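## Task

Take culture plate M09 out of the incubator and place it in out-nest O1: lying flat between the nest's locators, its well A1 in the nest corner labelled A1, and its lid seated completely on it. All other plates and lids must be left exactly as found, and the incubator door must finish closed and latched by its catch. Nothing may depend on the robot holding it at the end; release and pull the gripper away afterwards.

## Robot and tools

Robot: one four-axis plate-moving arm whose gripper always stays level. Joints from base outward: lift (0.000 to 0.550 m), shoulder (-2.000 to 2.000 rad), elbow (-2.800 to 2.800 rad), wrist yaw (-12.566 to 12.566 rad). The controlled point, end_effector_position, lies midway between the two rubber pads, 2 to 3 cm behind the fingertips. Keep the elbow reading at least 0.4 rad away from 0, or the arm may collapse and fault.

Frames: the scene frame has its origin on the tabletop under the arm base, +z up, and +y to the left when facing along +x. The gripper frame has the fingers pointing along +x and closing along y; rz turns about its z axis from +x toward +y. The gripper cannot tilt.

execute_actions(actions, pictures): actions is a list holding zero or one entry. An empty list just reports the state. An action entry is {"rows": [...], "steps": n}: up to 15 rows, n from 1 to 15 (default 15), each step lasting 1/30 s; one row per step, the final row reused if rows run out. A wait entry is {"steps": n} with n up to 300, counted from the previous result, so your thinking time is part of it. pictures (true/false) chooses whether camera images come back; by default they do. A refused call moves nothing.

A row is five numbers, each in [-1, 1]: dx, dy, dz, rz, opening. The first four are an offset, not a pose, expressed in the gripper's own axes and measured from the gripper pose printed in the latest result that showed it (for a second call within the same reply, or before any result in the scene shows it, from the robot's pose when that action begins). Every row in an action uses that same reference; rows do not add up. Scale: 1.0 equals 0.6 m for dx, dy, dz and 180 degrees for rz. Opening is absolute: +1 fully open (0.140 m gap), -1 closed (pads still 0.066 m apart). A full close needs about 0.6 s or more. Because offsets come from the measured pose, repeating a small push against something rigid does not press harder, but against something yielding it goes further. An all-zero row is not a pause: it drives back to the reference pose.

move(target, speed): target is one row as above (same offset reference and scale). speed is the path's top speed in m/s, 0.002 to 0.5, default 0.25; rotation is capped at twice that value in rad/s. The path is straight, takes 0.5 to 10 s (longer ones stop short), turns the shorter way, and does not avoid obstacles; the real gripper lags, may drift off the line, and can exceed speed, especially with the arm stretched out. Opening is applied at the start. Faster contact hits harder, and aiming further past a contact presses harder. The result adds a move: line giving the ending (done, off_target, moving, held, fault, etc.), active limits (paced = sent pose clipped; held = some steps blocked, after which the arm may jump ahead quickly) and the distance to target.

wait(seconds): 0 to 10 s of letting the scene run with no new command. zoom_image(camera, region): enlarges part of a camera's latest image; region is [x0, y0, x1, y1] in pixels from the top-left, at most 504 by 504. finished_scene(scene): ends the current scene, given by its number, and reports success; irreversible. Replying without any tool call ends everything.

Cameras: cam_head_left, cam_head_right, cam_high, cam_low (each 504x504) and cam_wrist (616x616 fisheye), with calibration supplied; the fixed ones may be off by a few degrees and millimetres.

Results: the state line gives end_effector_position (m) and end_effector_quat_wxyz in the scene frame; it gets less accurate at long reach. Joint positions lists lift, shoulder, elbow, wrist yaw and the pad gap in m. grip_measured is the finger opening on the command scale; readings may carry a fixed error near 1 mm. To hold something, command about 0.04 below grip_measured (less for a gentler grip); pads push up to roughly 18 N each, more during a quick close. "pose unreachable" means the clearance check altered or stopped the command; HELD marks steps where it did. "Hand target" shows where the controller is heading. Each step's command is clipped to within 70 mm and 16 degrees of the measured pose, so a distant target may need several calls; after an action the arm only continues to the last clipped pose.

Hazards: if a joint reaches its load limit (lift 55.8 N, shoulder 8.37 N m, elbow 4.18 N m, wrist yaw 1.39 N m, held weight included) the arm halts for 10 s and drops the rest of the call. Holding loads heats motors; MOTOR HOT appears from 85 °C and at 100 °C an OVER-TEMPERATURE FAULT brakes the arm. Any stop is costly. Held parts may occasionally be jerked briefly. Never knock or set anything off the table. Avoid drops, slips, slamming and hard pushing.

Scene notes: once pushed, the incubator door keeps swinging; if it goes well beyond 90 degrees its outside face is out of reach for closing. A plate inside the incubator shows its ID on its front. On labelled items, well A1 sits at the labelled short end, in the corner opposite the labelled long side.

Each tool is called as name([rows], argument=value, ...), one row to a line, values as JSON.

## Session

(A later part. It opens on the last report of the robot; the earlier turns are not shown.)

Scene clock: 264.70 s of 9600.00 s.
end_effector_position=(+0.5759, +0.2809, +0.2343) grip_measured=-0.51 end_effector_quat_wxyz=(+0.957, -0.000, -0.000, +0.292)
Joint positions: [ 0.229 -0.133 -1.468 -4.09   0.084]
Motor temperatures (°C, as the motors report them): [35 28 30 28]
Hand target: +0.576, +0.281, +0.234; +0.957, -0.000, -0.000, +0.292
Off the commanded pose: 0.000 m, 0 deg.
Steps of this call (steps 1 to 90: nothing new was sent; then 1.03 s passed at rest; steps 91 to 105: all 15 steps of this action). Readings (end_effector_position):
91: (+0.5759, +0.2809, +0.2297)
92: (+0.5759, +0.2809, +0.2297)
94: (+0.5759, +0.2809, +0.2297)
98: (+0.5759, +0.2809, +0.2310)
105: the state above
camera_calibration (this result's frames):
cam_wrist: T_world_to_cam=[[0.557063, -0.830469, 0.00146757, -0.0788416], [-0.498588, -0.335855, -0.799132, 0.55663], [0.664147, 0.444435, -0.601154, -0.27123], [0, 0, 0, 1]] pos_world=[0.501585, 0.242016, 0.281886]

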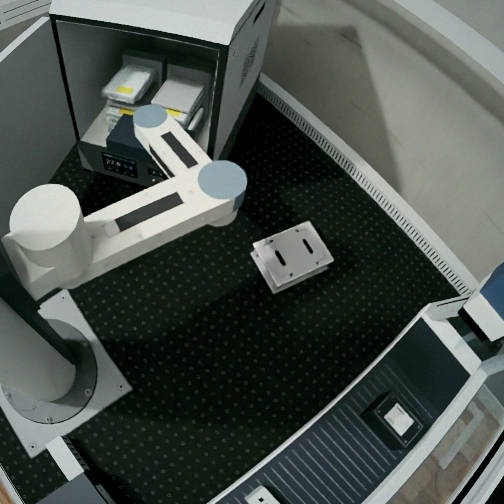

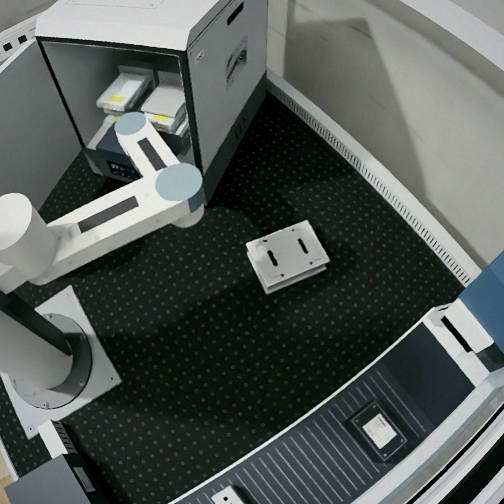

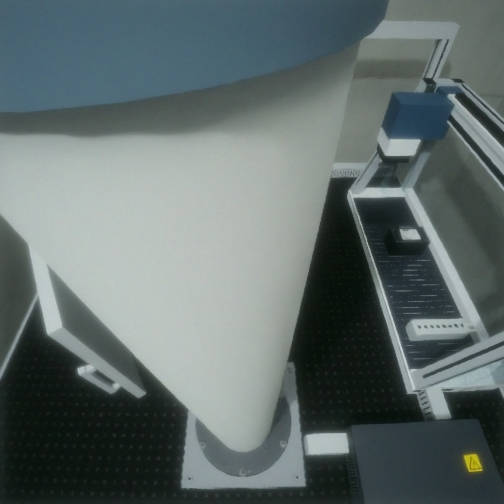

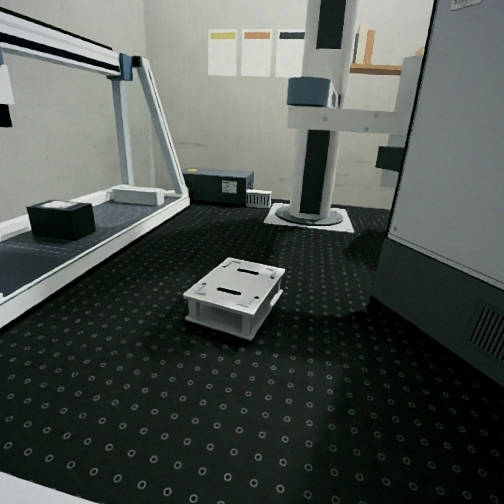

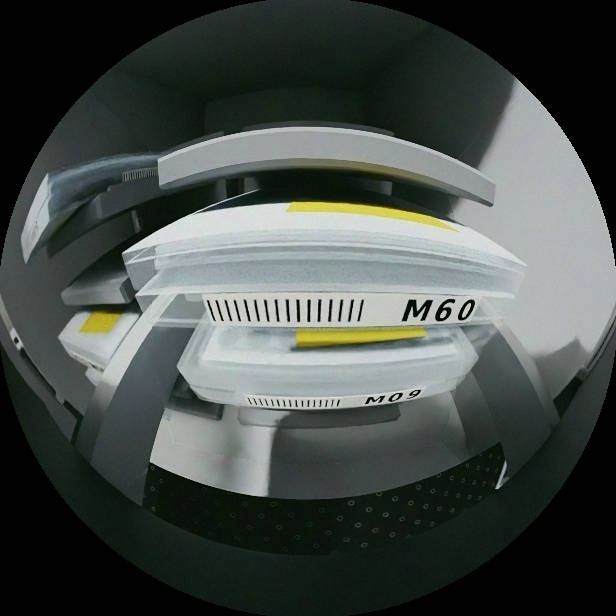

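move(target=[-0.325, 0, 0, 0, -0.55], speed=0.1)

Scene clock: 312.90 s of 9600.00 s.
end_effector_position=(+0.4139, +0.1722, +0.2342) grip_measured=-0.51 end_effector_quat_wxyz=(+0.956, -0.000, -0.000, +0.292)
Joint positions: [ 0.229 -0.375 -0.585 -4.732  0.084]
Motor temperatures (°C, as the motors report them): [35 28 30 28]
Hand target: +0.414, +0.172, +0.234; +0.957, -0.000, -0.000, +0.292
Off the commanded pose: 0.000 m, 0 deg.
After step 90, 42.97 s passed at rest.
move: done
camera_calibration (this result's frames):
cam_wrist: T_world_to_cam=[[0.557339, -0.830284, 0.00146757, -0.0790333], [-0.498476, -0.336021, -0.799132, 0.439335], [0.663999, 0.444656, -0.601154, -0.11533], [0, 0, 0, 1]] pos_world=[0.339625, 0.133288, 0.281872]

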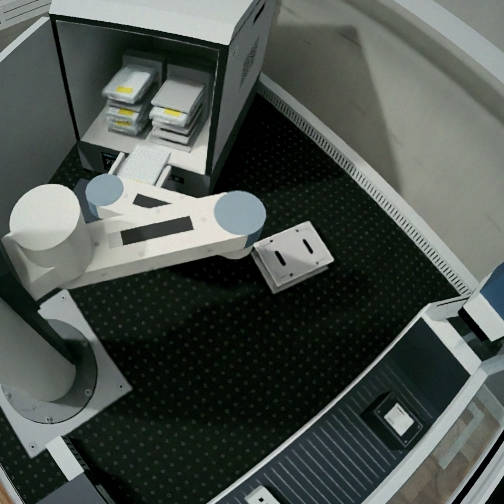

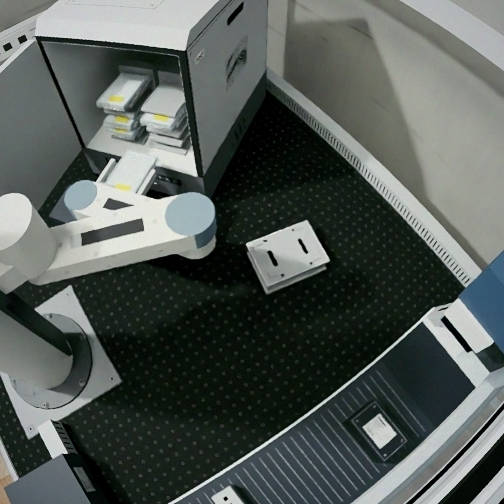

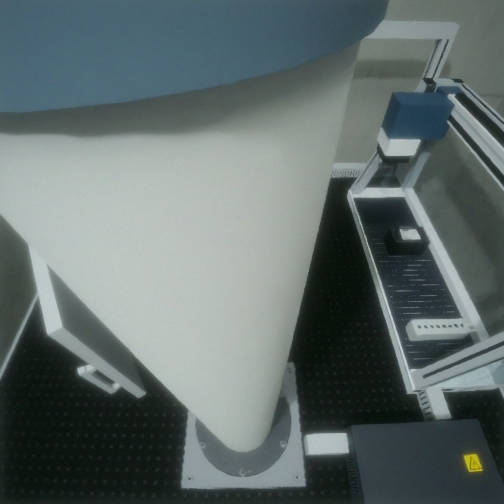

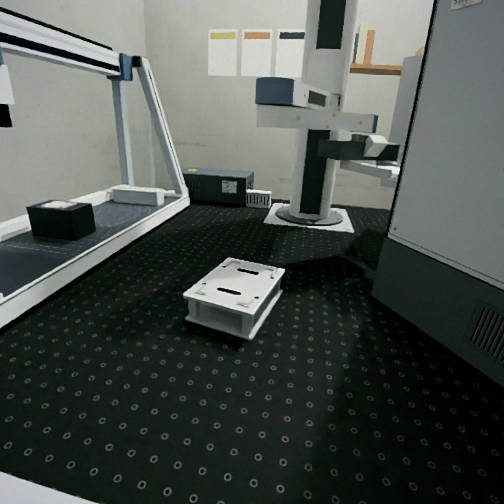

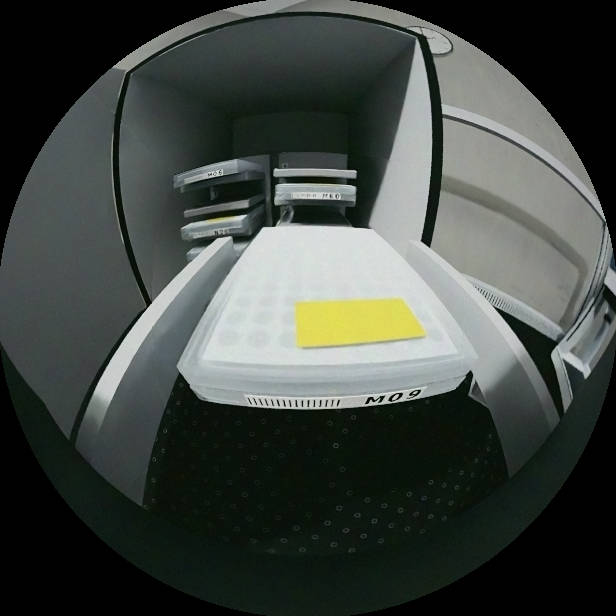

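zoom_image(camera="cam_wrist", region=[0, 20, 260, 330])

zoom_image(camera="cam_wrist", region=[340, 10, 500, 270])

zoom_image(camera="cam_low", region=[250, 30, 440, 220])

Region (0, 20, 260, 330) of cam_wrist's 616x616 image, scaled by 1.626, with more detail than that image has; it fills the left 423 columns of this view, and the rest is white.

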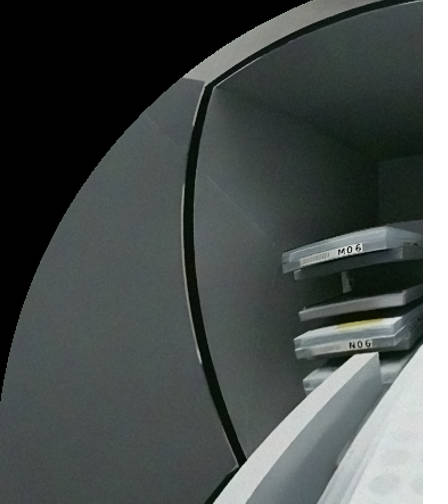

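Region (340, 10, 500, 270) of cam_wrist's 616x616 image, scaled by 1.938, with more detail than that image has; it fills the left 310 columns of this view, and the rest is white.

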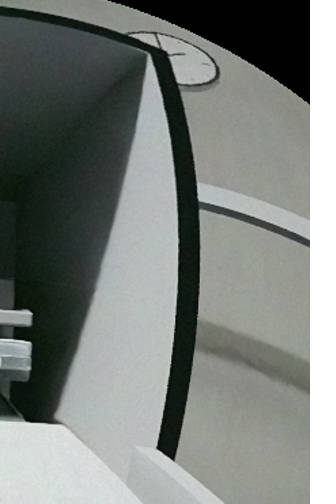

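Region (250, 30, 440, 220) of cam_low's 504x504 image, scaled by 2.653, with more detail than that image has.

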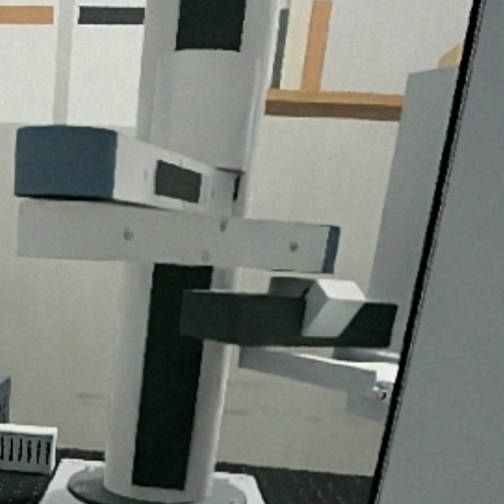

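move(target=[-0.0643, -0.443, 0, -0.2537, -0.55], speed=0.25)

move(target=[0.1937, -0.0422, -0.0237, 0, -0.55], speed=0.2)

Scene clock: 329.40 s of 9600.00 s.
end_effector_position=(+0.5302, -0.0701, +0.2342) grip_measured=-0.51 end_effector_quat_wxyz=(+0.995, -0.000, -0.000, -0.103)
Joint positions: [ 0.229 -1.16  -0.87  -4.459  0.084]
Motor temperatures (°C, as the motors report them): [35 28 30 28]
Hand target: +0.530, -0.070, +0.234; +0.995, -0.000, -0.000, -0.102
Off the commanded pose: 0.000 m, 0 deg.
After step 90, 11.60 s passed at rest.
move: done
camera_calibration (this result's frames):
cam_wrist: T_world_to_cam=[[-0.205214, -0.978716, 0.00146757, 0.0488993], [-0.588601, 0.122218, -0.799132, 0.495756], [0.781944, -0.164857, -0.601154, -0.190037], [0, 0, 0, 1]] pos_world=[0.450436, -0.0440605, 0.281861]

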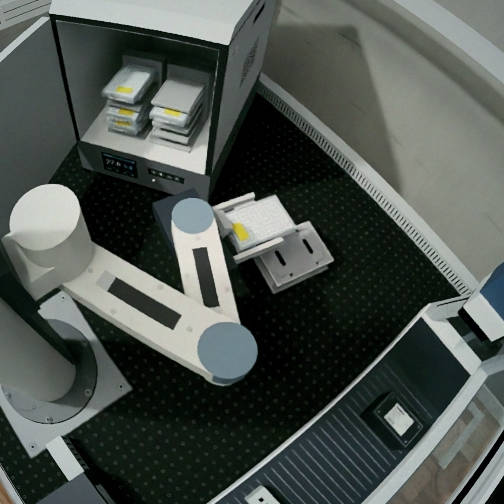

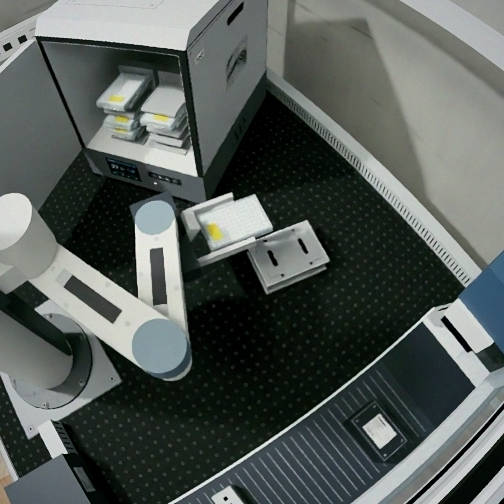

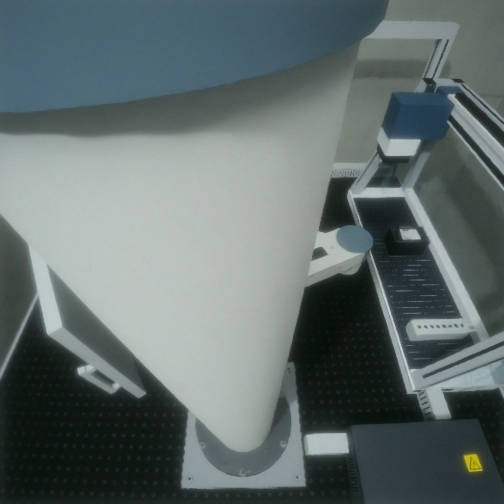

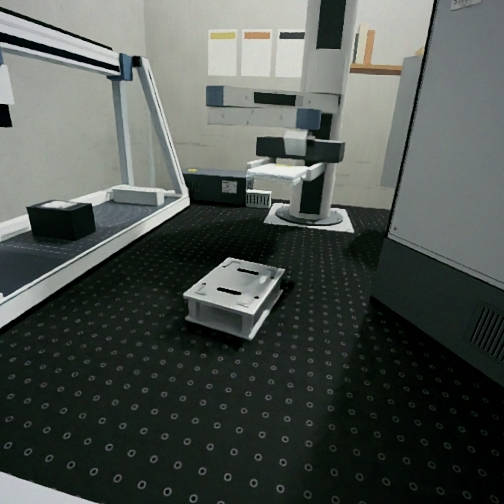

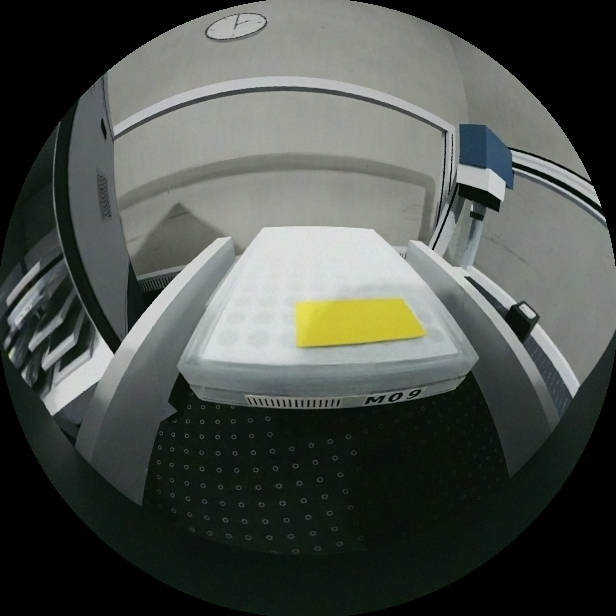

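Scene clock: 330.37 s of 9600.00 s.
end_effector_position=(+0.6388, -0.1188, +0.2200) grip_measured=-0.51 end_effector_quat_wxyz=(+0.995, -0.000, -0.000, -0.103)
Joint positions: [ 0.215 -1.044 -1.413 -4.033  0.084]
Motor temperatures (°C, as the motors report them): [35 28 30 28]
Hand target: +0.639, -0.119, +0.220; +0.995, -0.000, -0.000, -0.103
Off the commanded pose: 0.000 m, 0 deg.
move: done
camera_calibration (this result's frames):
cam_wrist: T_world_to_cam=[[-0.205855, -0.978581, 0.00146757, 0.0238966], [-0.588521, 0.122603, -0.799132, 0.55423], [0.781836, -0.165369, -0.601154, -0.291545], [0, 0, 0, 1]] pos_world=[0.559035, -0.0927777, 0.267605]

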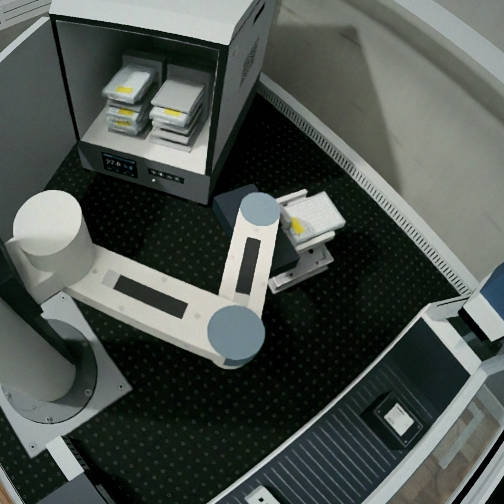

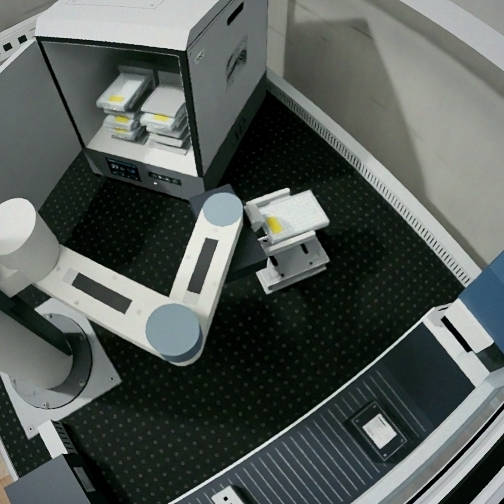

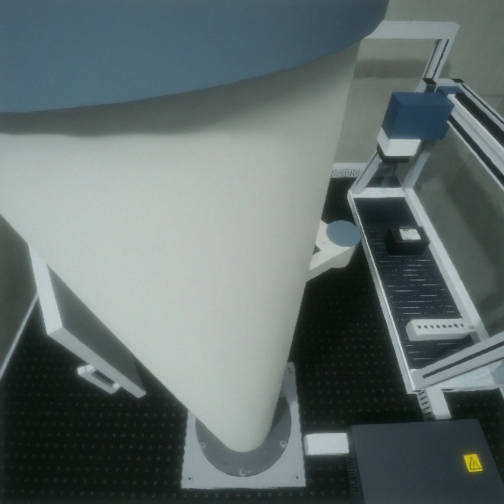

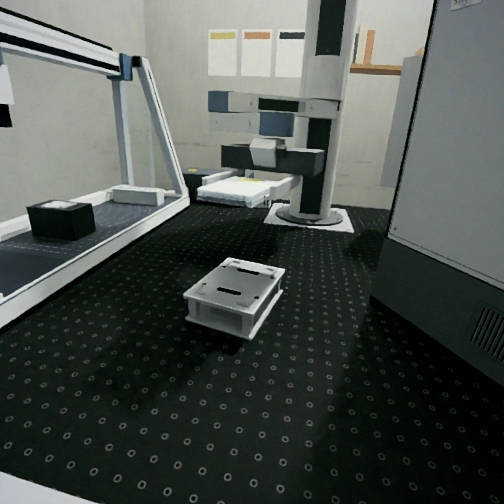

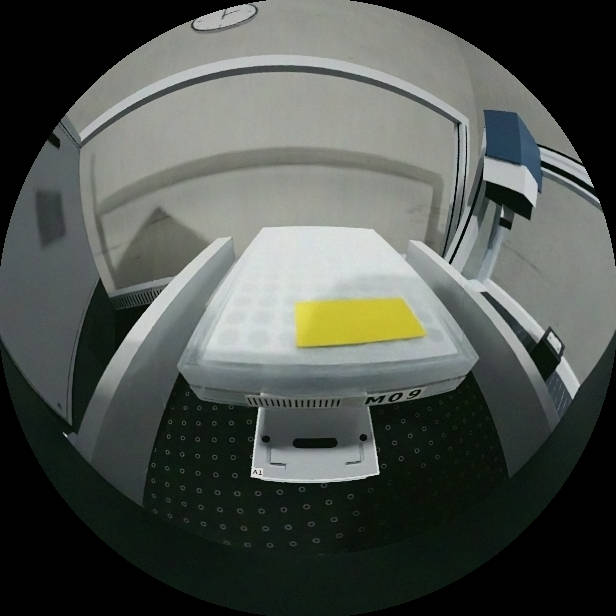

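zoom_image(camera="cam_wrist", region=[245, 395, 385, 490])

Region (245, 395, 385, 490) of cam_wrist's 616x616 image, scaled by 3.600, with more detail than that image has; it fills the top 342 rows of this view, and the rest is white.

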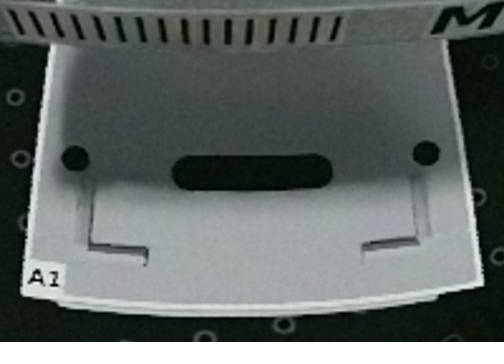

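move(target=[0.0072, 0.002, -0.225, 0, -0.55], speed=0.15)

Scene clock: 346.63 s of 9600.00 s.
end_effector_position=(+0.6432, -0.1187, +0.0849) grip_measured=-0.51 end_effector_quat_wxyz=(+0.995, -0.000, -0.000, -0.103)
Joint positions: [ 0.08  -1.031 -1.435 -4.024  0.084]
Motor temperatures (°C, as the motors report them): [35 28 30 28]
Hand target: +0.643, -0.119, +0.085; +0.995, -0.000, -0.000, -0.103
Off the commanded pose: 0.000 m, 0 deg.
After step 90, 12.03 s passed at rest.
move: done
camera_calibration (this result's frames):
cam_wrist: T_world_to_cam=[[-0.206215, -0.978506, 0.00146757, 0.02542], [-0.588476, 0.12282, -0.799132, 0.448866], [0.781775, -0.165657, -0.601154, -0.376144], [0, 0, 0, 1]] pos_world=[0.563449, -0.0925668, 0.132545]

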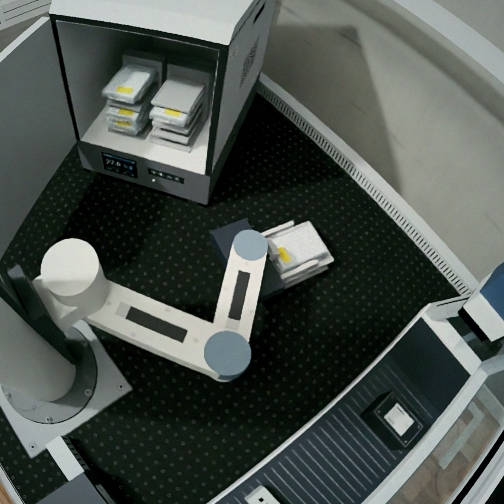

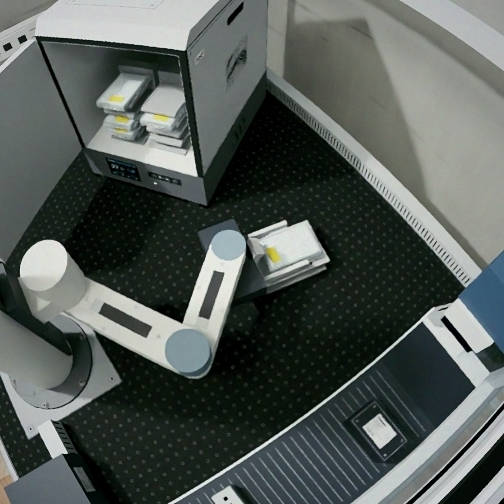

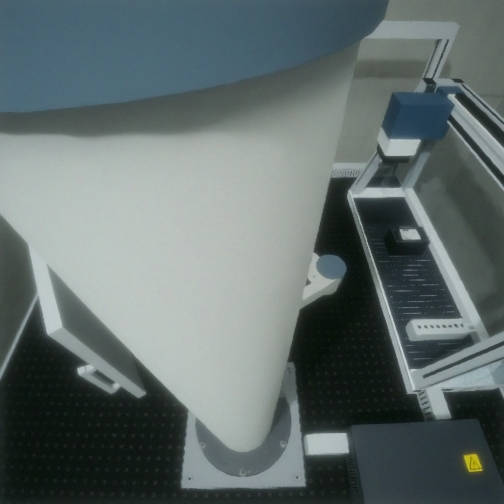

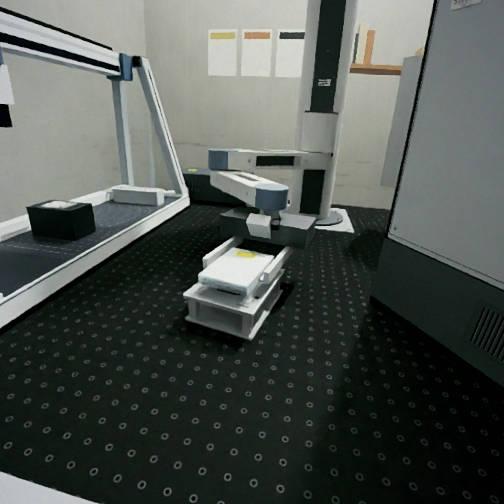

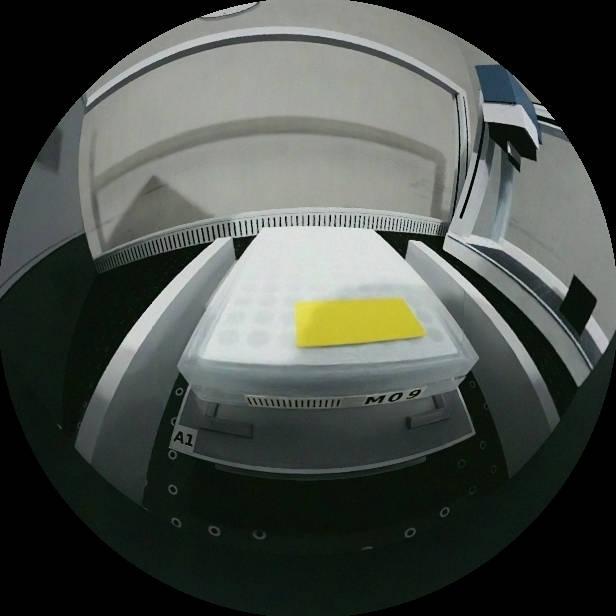

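zoom_image(camera="cam_wrist", region=[160, 355, 280, 465])

zoom_image(camera="cam_wrist", region=[375, 345, 495, 455])

zoom_image(camera="cam_low", region=[175, 235, 300, 345])

Region (160, 355, 280, 465) of cam_wrist's 616x616 image, scaled by 4.200, with more detail than that image has; it fills the top 462 rows of this view, and the rest is white.

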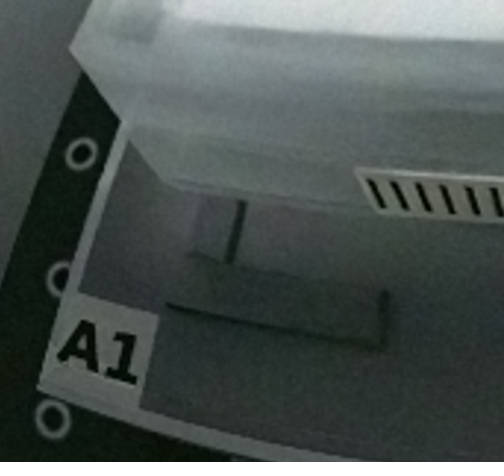

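Region (375, 345, 495, 455) of cam_wrist's 616x616 image, scaled by 4.200, with more detail than that image has; it fills the top 462 rows of this view, and the rest is white.

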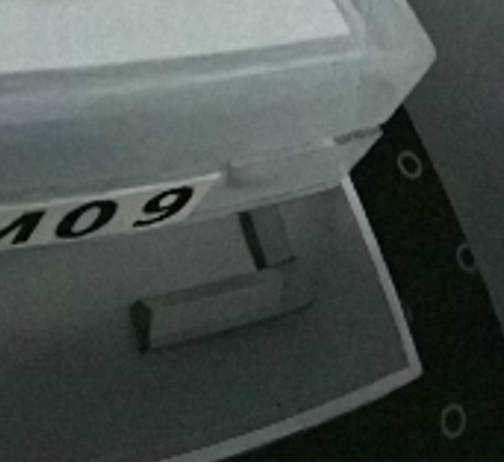

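Region (175, 235, 300, 345) of cam_low's 504x504 image, scaled by 4.032, with more detail than that image has; it fills the top 444 rows of this view, and the rest is white.

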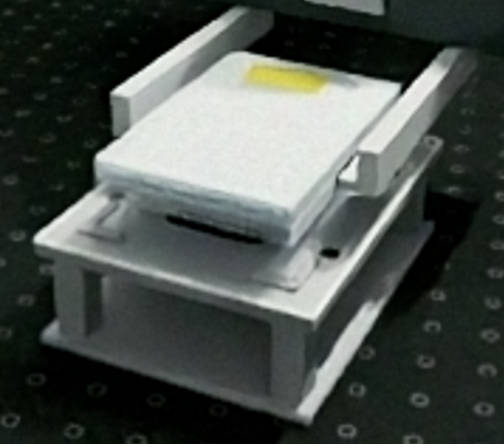

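move(target=[0.001, 0, -0.0262, 0, -0.55], speed=0.02)

Scene clock: 370.50 s of 9600.00 s.
end_effector_position=(+0.6435, -0.1187, +0.0694) grip_measured=-0.51 end_effector_quat_wxyz=(+0.995, -0.000, -0.000, -0.103)
Joint positions: [ 0.064 -1.03  -1.436 -4.024  0.084]
Motor temperatures (°C, as the motors report them): [35 28 30 28]
Hand target: +0.644, -0.119, +0.069; +0.995, -0.000, -0.000, -0.103
Off the commanded pose: 0.000 m, 0 deg.
After step 90, 19.87 s passed at rest.
move: done
camera_calibration (this result's frames):
cam_wrist: T_world_to_cam=[[-0.206706, -0.978402, 0.00146757, 0.0257802], [-0.588414, 0.123115, -0.799132, 0.436634], [0.781692, -0.166049, -0.601154, -0.385697], [0, 0, 0, 1]] pos_world=[0.563747, -0.0925772, 0.117027]

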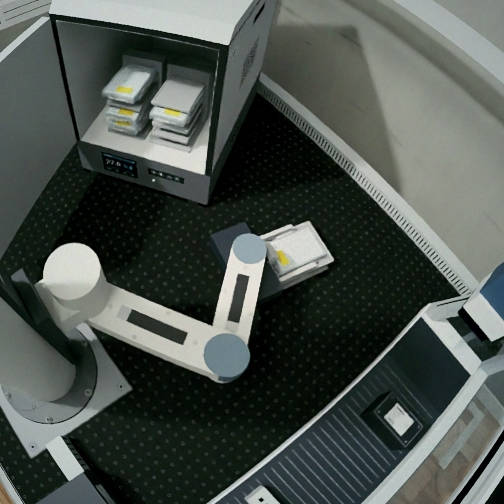

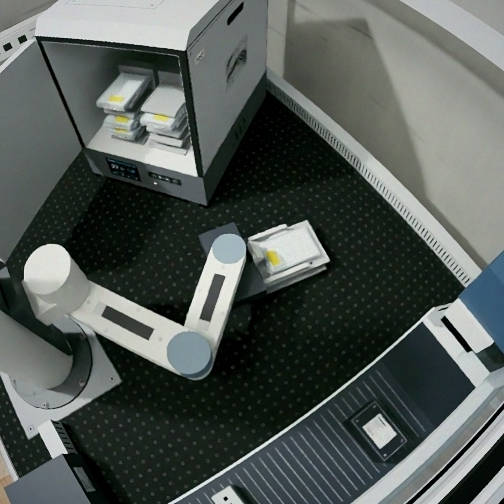

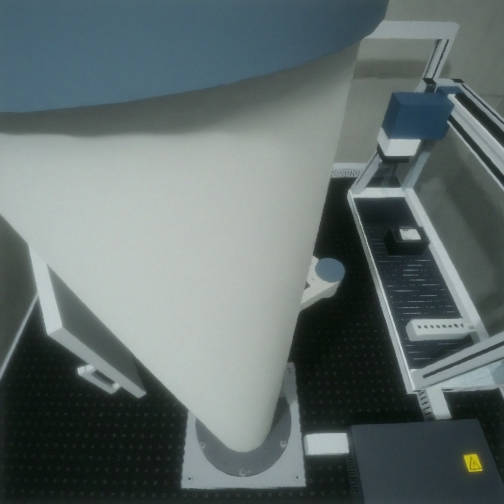

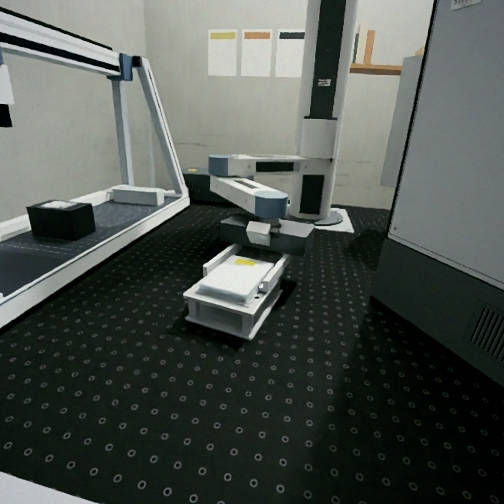

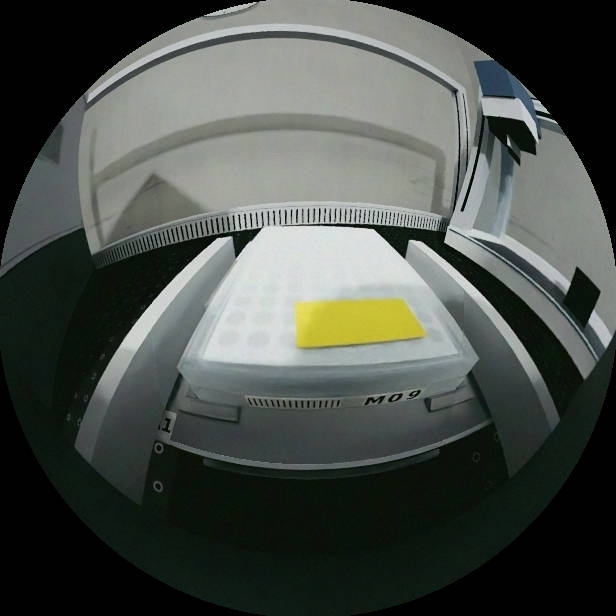

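zoom_image(camera="cam_wrist", region=[160, 355, 280, 465])

zoom_image(camera="cam_wrist", region=[375, 345, 495, 455])

zoom_image(camera="cam_low", region=[180, 250, 290, 330])

Region (160, 355, 280, 465) of cam_wrist's 616x616 image, scaled by 4.200, with more detail than that image has; it fills the top 462 rows of this view, and the rest is white.

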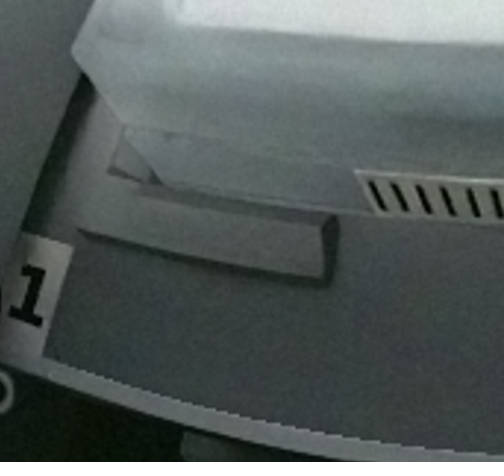

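Region (375, 345, 495, 455) of cam_wrist's 616x616 image, scaled by 4.200, with more detail than that image has; it fills the top 462 rows of this view, and the rest is white.

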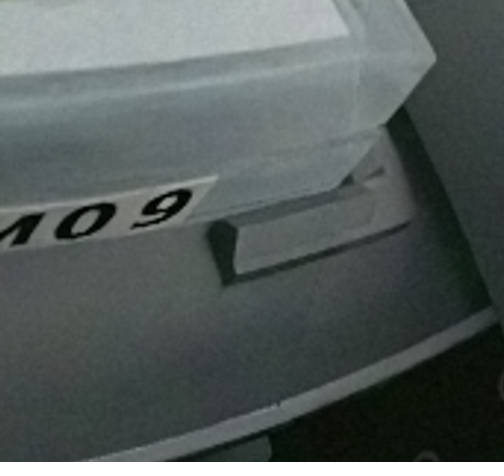

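Region (180, 250, 290, 330) of cam_low's 504x504 image, scaled by 4.582, with more detail than that image has; it fills the top 367 rows of this view, and the rest is white.

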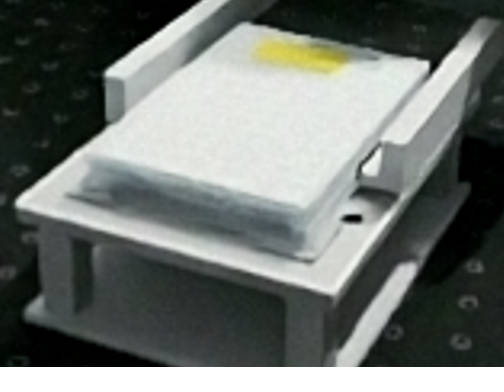

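zoom_image(camera="cam_low", region=[188, 278, 262, 316])

zoom_image(camera="cam_head_right", region=[245, 212, 335, 292])

zoom_image(camera="cam_wrist", region=[230, 210, 410, 270])

Region (188, 278, 262, 316) of cam_low's 504x504 image, scaled by 6.811, with more detail than that image has; it fills the top 259 rows of this view, and the rest is white.

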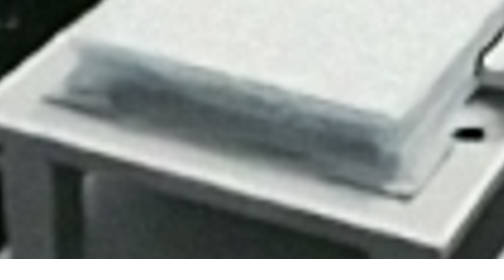

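Region (245, 212, 335, 292) of cam_head_right's 504x504 image, scaled by 5.600, with more detail than that image has.

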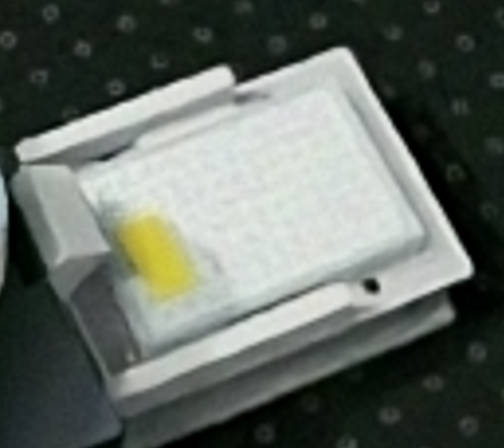

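Region (230, 210, 410, 270) of cam_wrist's 616x616 image, scaled by 2.800, with more detail than that image has.

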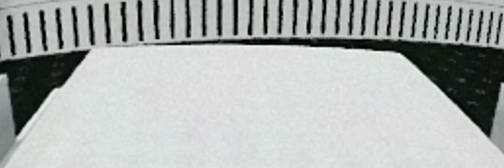

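execute_actions([
  {"rows": [[0,0,-0.0004,0,-0.55],[0,0,-0.0006,0,-0.55],[0,0,-0.0008,0,-0.55],[0,0,-0.001,0,-0.55],[0,0,-0.0012,0,-0.55]], "steps": 10},
])

Scene clock: 387.57 s of 9600.00 s.
end_effector_position=(+0.6433, -0.1187, +0.0691) grip_measured=-0.51 end_effector_quat_wxyz=(+0.995, -0.000, -0.000, -0.103)
Joint positions: [ 0.064 -1.03  -1.435 -4.025  0.084]
Motor temperatures (°C, as the motors report them): [34 28 30 28]
Hand target: +0.643, -0.119, +0.069; +0.995, -0.000, -0.000, -0.103
Off the commanded pose: 0.000 m, 0 deg.
Steps of this call (steps 1 to 90: nothing new was sent; then 13.73 s passed at rest; steps 91 to 100: all 10 steps of this action). Readings (end_effector_position):
91: (+0.6434, -0.1187, +0.0694)
92: (+0.6433, -0.1187, +0.0693)
94: (+0.6433, -0.1187, +0.0691)
98: (+0.6433, -0.1187, +0.0691)
100: the state above
camera_calibration (this result's frames):
cam_wrist: T_world_to_cam=[[-0.206857, -0.97837, 0.00146757, 0.0258954], [-0.588395, 0.123206, -0.799132, 0.436259], [0.781666, -0.166169, -0.601154, -0.385766], [0, 0, 0, 1]] pos_world=[0.563589, -0.0925167, 0.116685]

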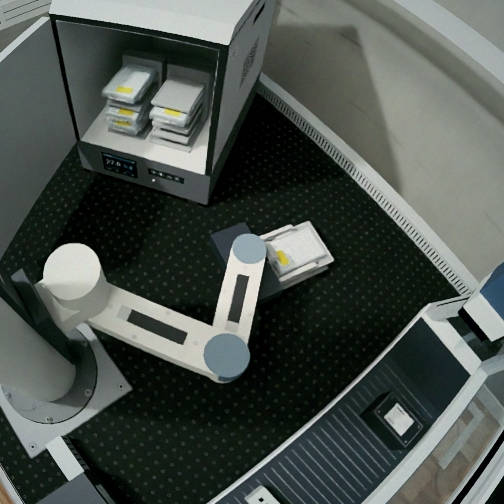

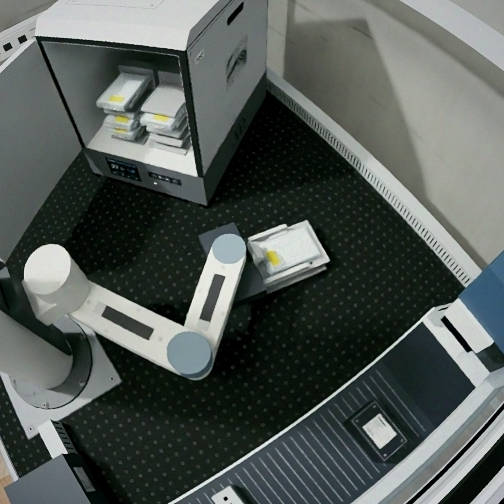

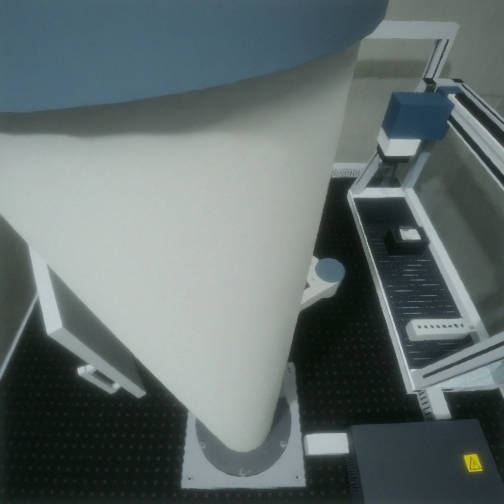

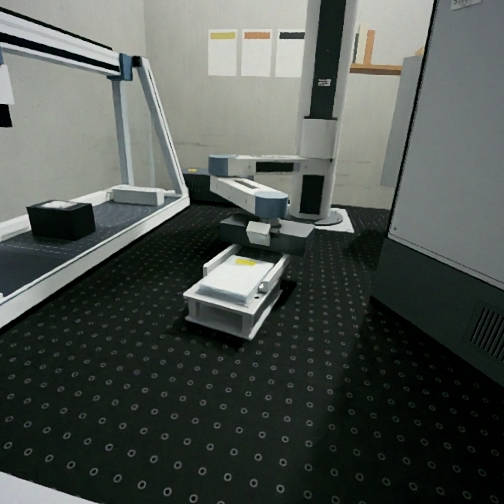

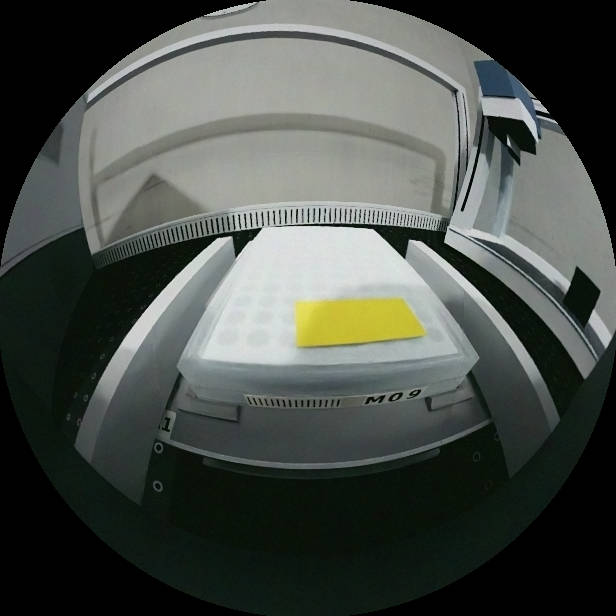

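execute_actions([
  {"rows": [[-0.0003,0,0.0005,0,-0.55],[-0.0005,0,0.0005,0,-0.55],[-0.0007,0,0.0005,0,-0.55],[-0.0007,0,0.0005,0,-0.55],[-0.0007,0,0.0003,0,-0.55],[-0.0007,0,0,0,-0.55],[-0.0007,0,-0.0003,0,-0.55],[-0.0007,0,-0.0006,0,-0.55],[-0.0007,0,-0.0008,0,-0.55]], "steps": 14},
])

Scene clock: 395.73 s of 9600.00 s.
end_effector_position=(+0.6430, -0.1186, +0.0690) grip_measured=-0.51 end_effector_quat_wxyz=(+0.995, -0.000, -0.000, -0.103)
Joint positions: [ 0.064 -1.031 -1.433 -4.026  0.084]
Motor temperatures (°C, as the motors report them): [34 28 30 28]
Hand target: +0.643, -0.119, +0.069; +0.995, -0.000, -0.000, -0.103
Off the commanded pose: 0.000 m, 0 deg.
Steps of this call (steps 1 to 90: nothing new was sent; then 4.70 s passed at rest; steps 91 to 104: all 14 steps of this action). Readings (end_effector_position):
91: (+0.6433, -0.1187, +0.0692)
92: (+0.6431, -0.1186, +0.0695)
94: (+0.6430, -0.1185, +0.0694)
98: (+0.6430, -0.1186, +0.0691)
104: the state above
camera_calibration (this result's frames):
cam_wrist: T_world_to_cam=[[-0.206754, -0.978392, 0.00146757, 0.0258565], [-0.588408, 0.123144, -0.799132, 0.436022], [0.781684, -0.166087, -0.601154, -0.385506], [0, 0, 0, 1]] pos_world=[0.563248, -0.092423, 0.116652]

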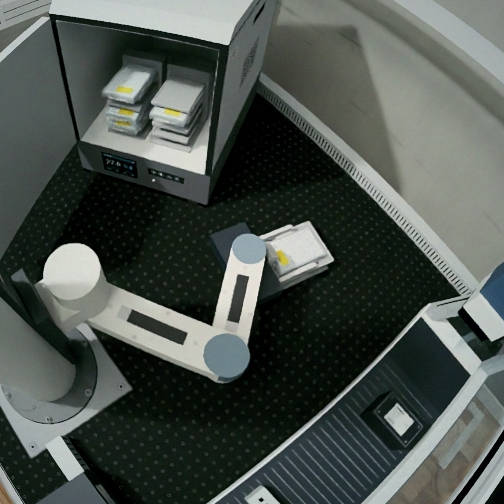

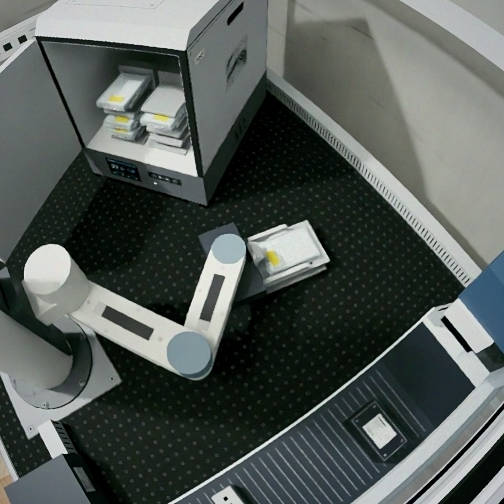

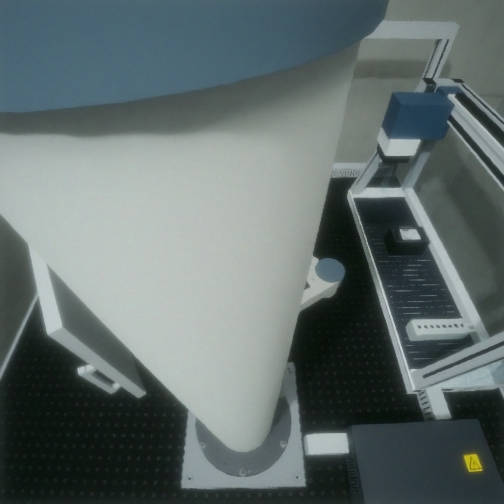

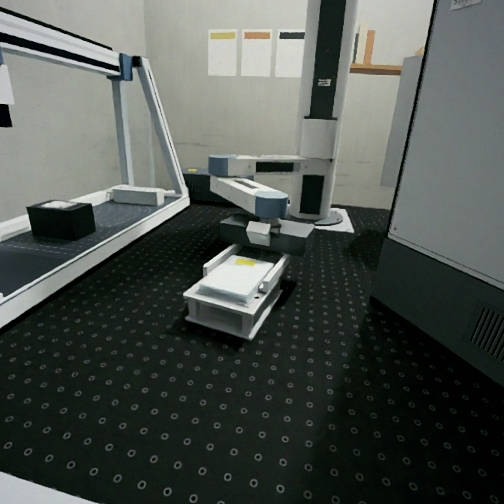

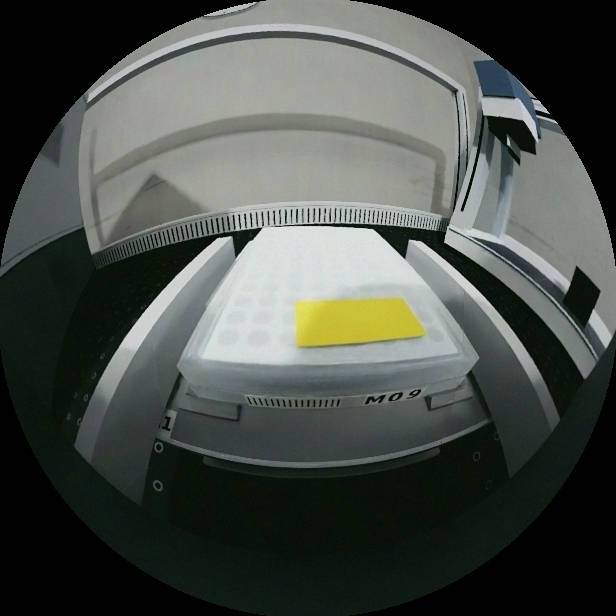

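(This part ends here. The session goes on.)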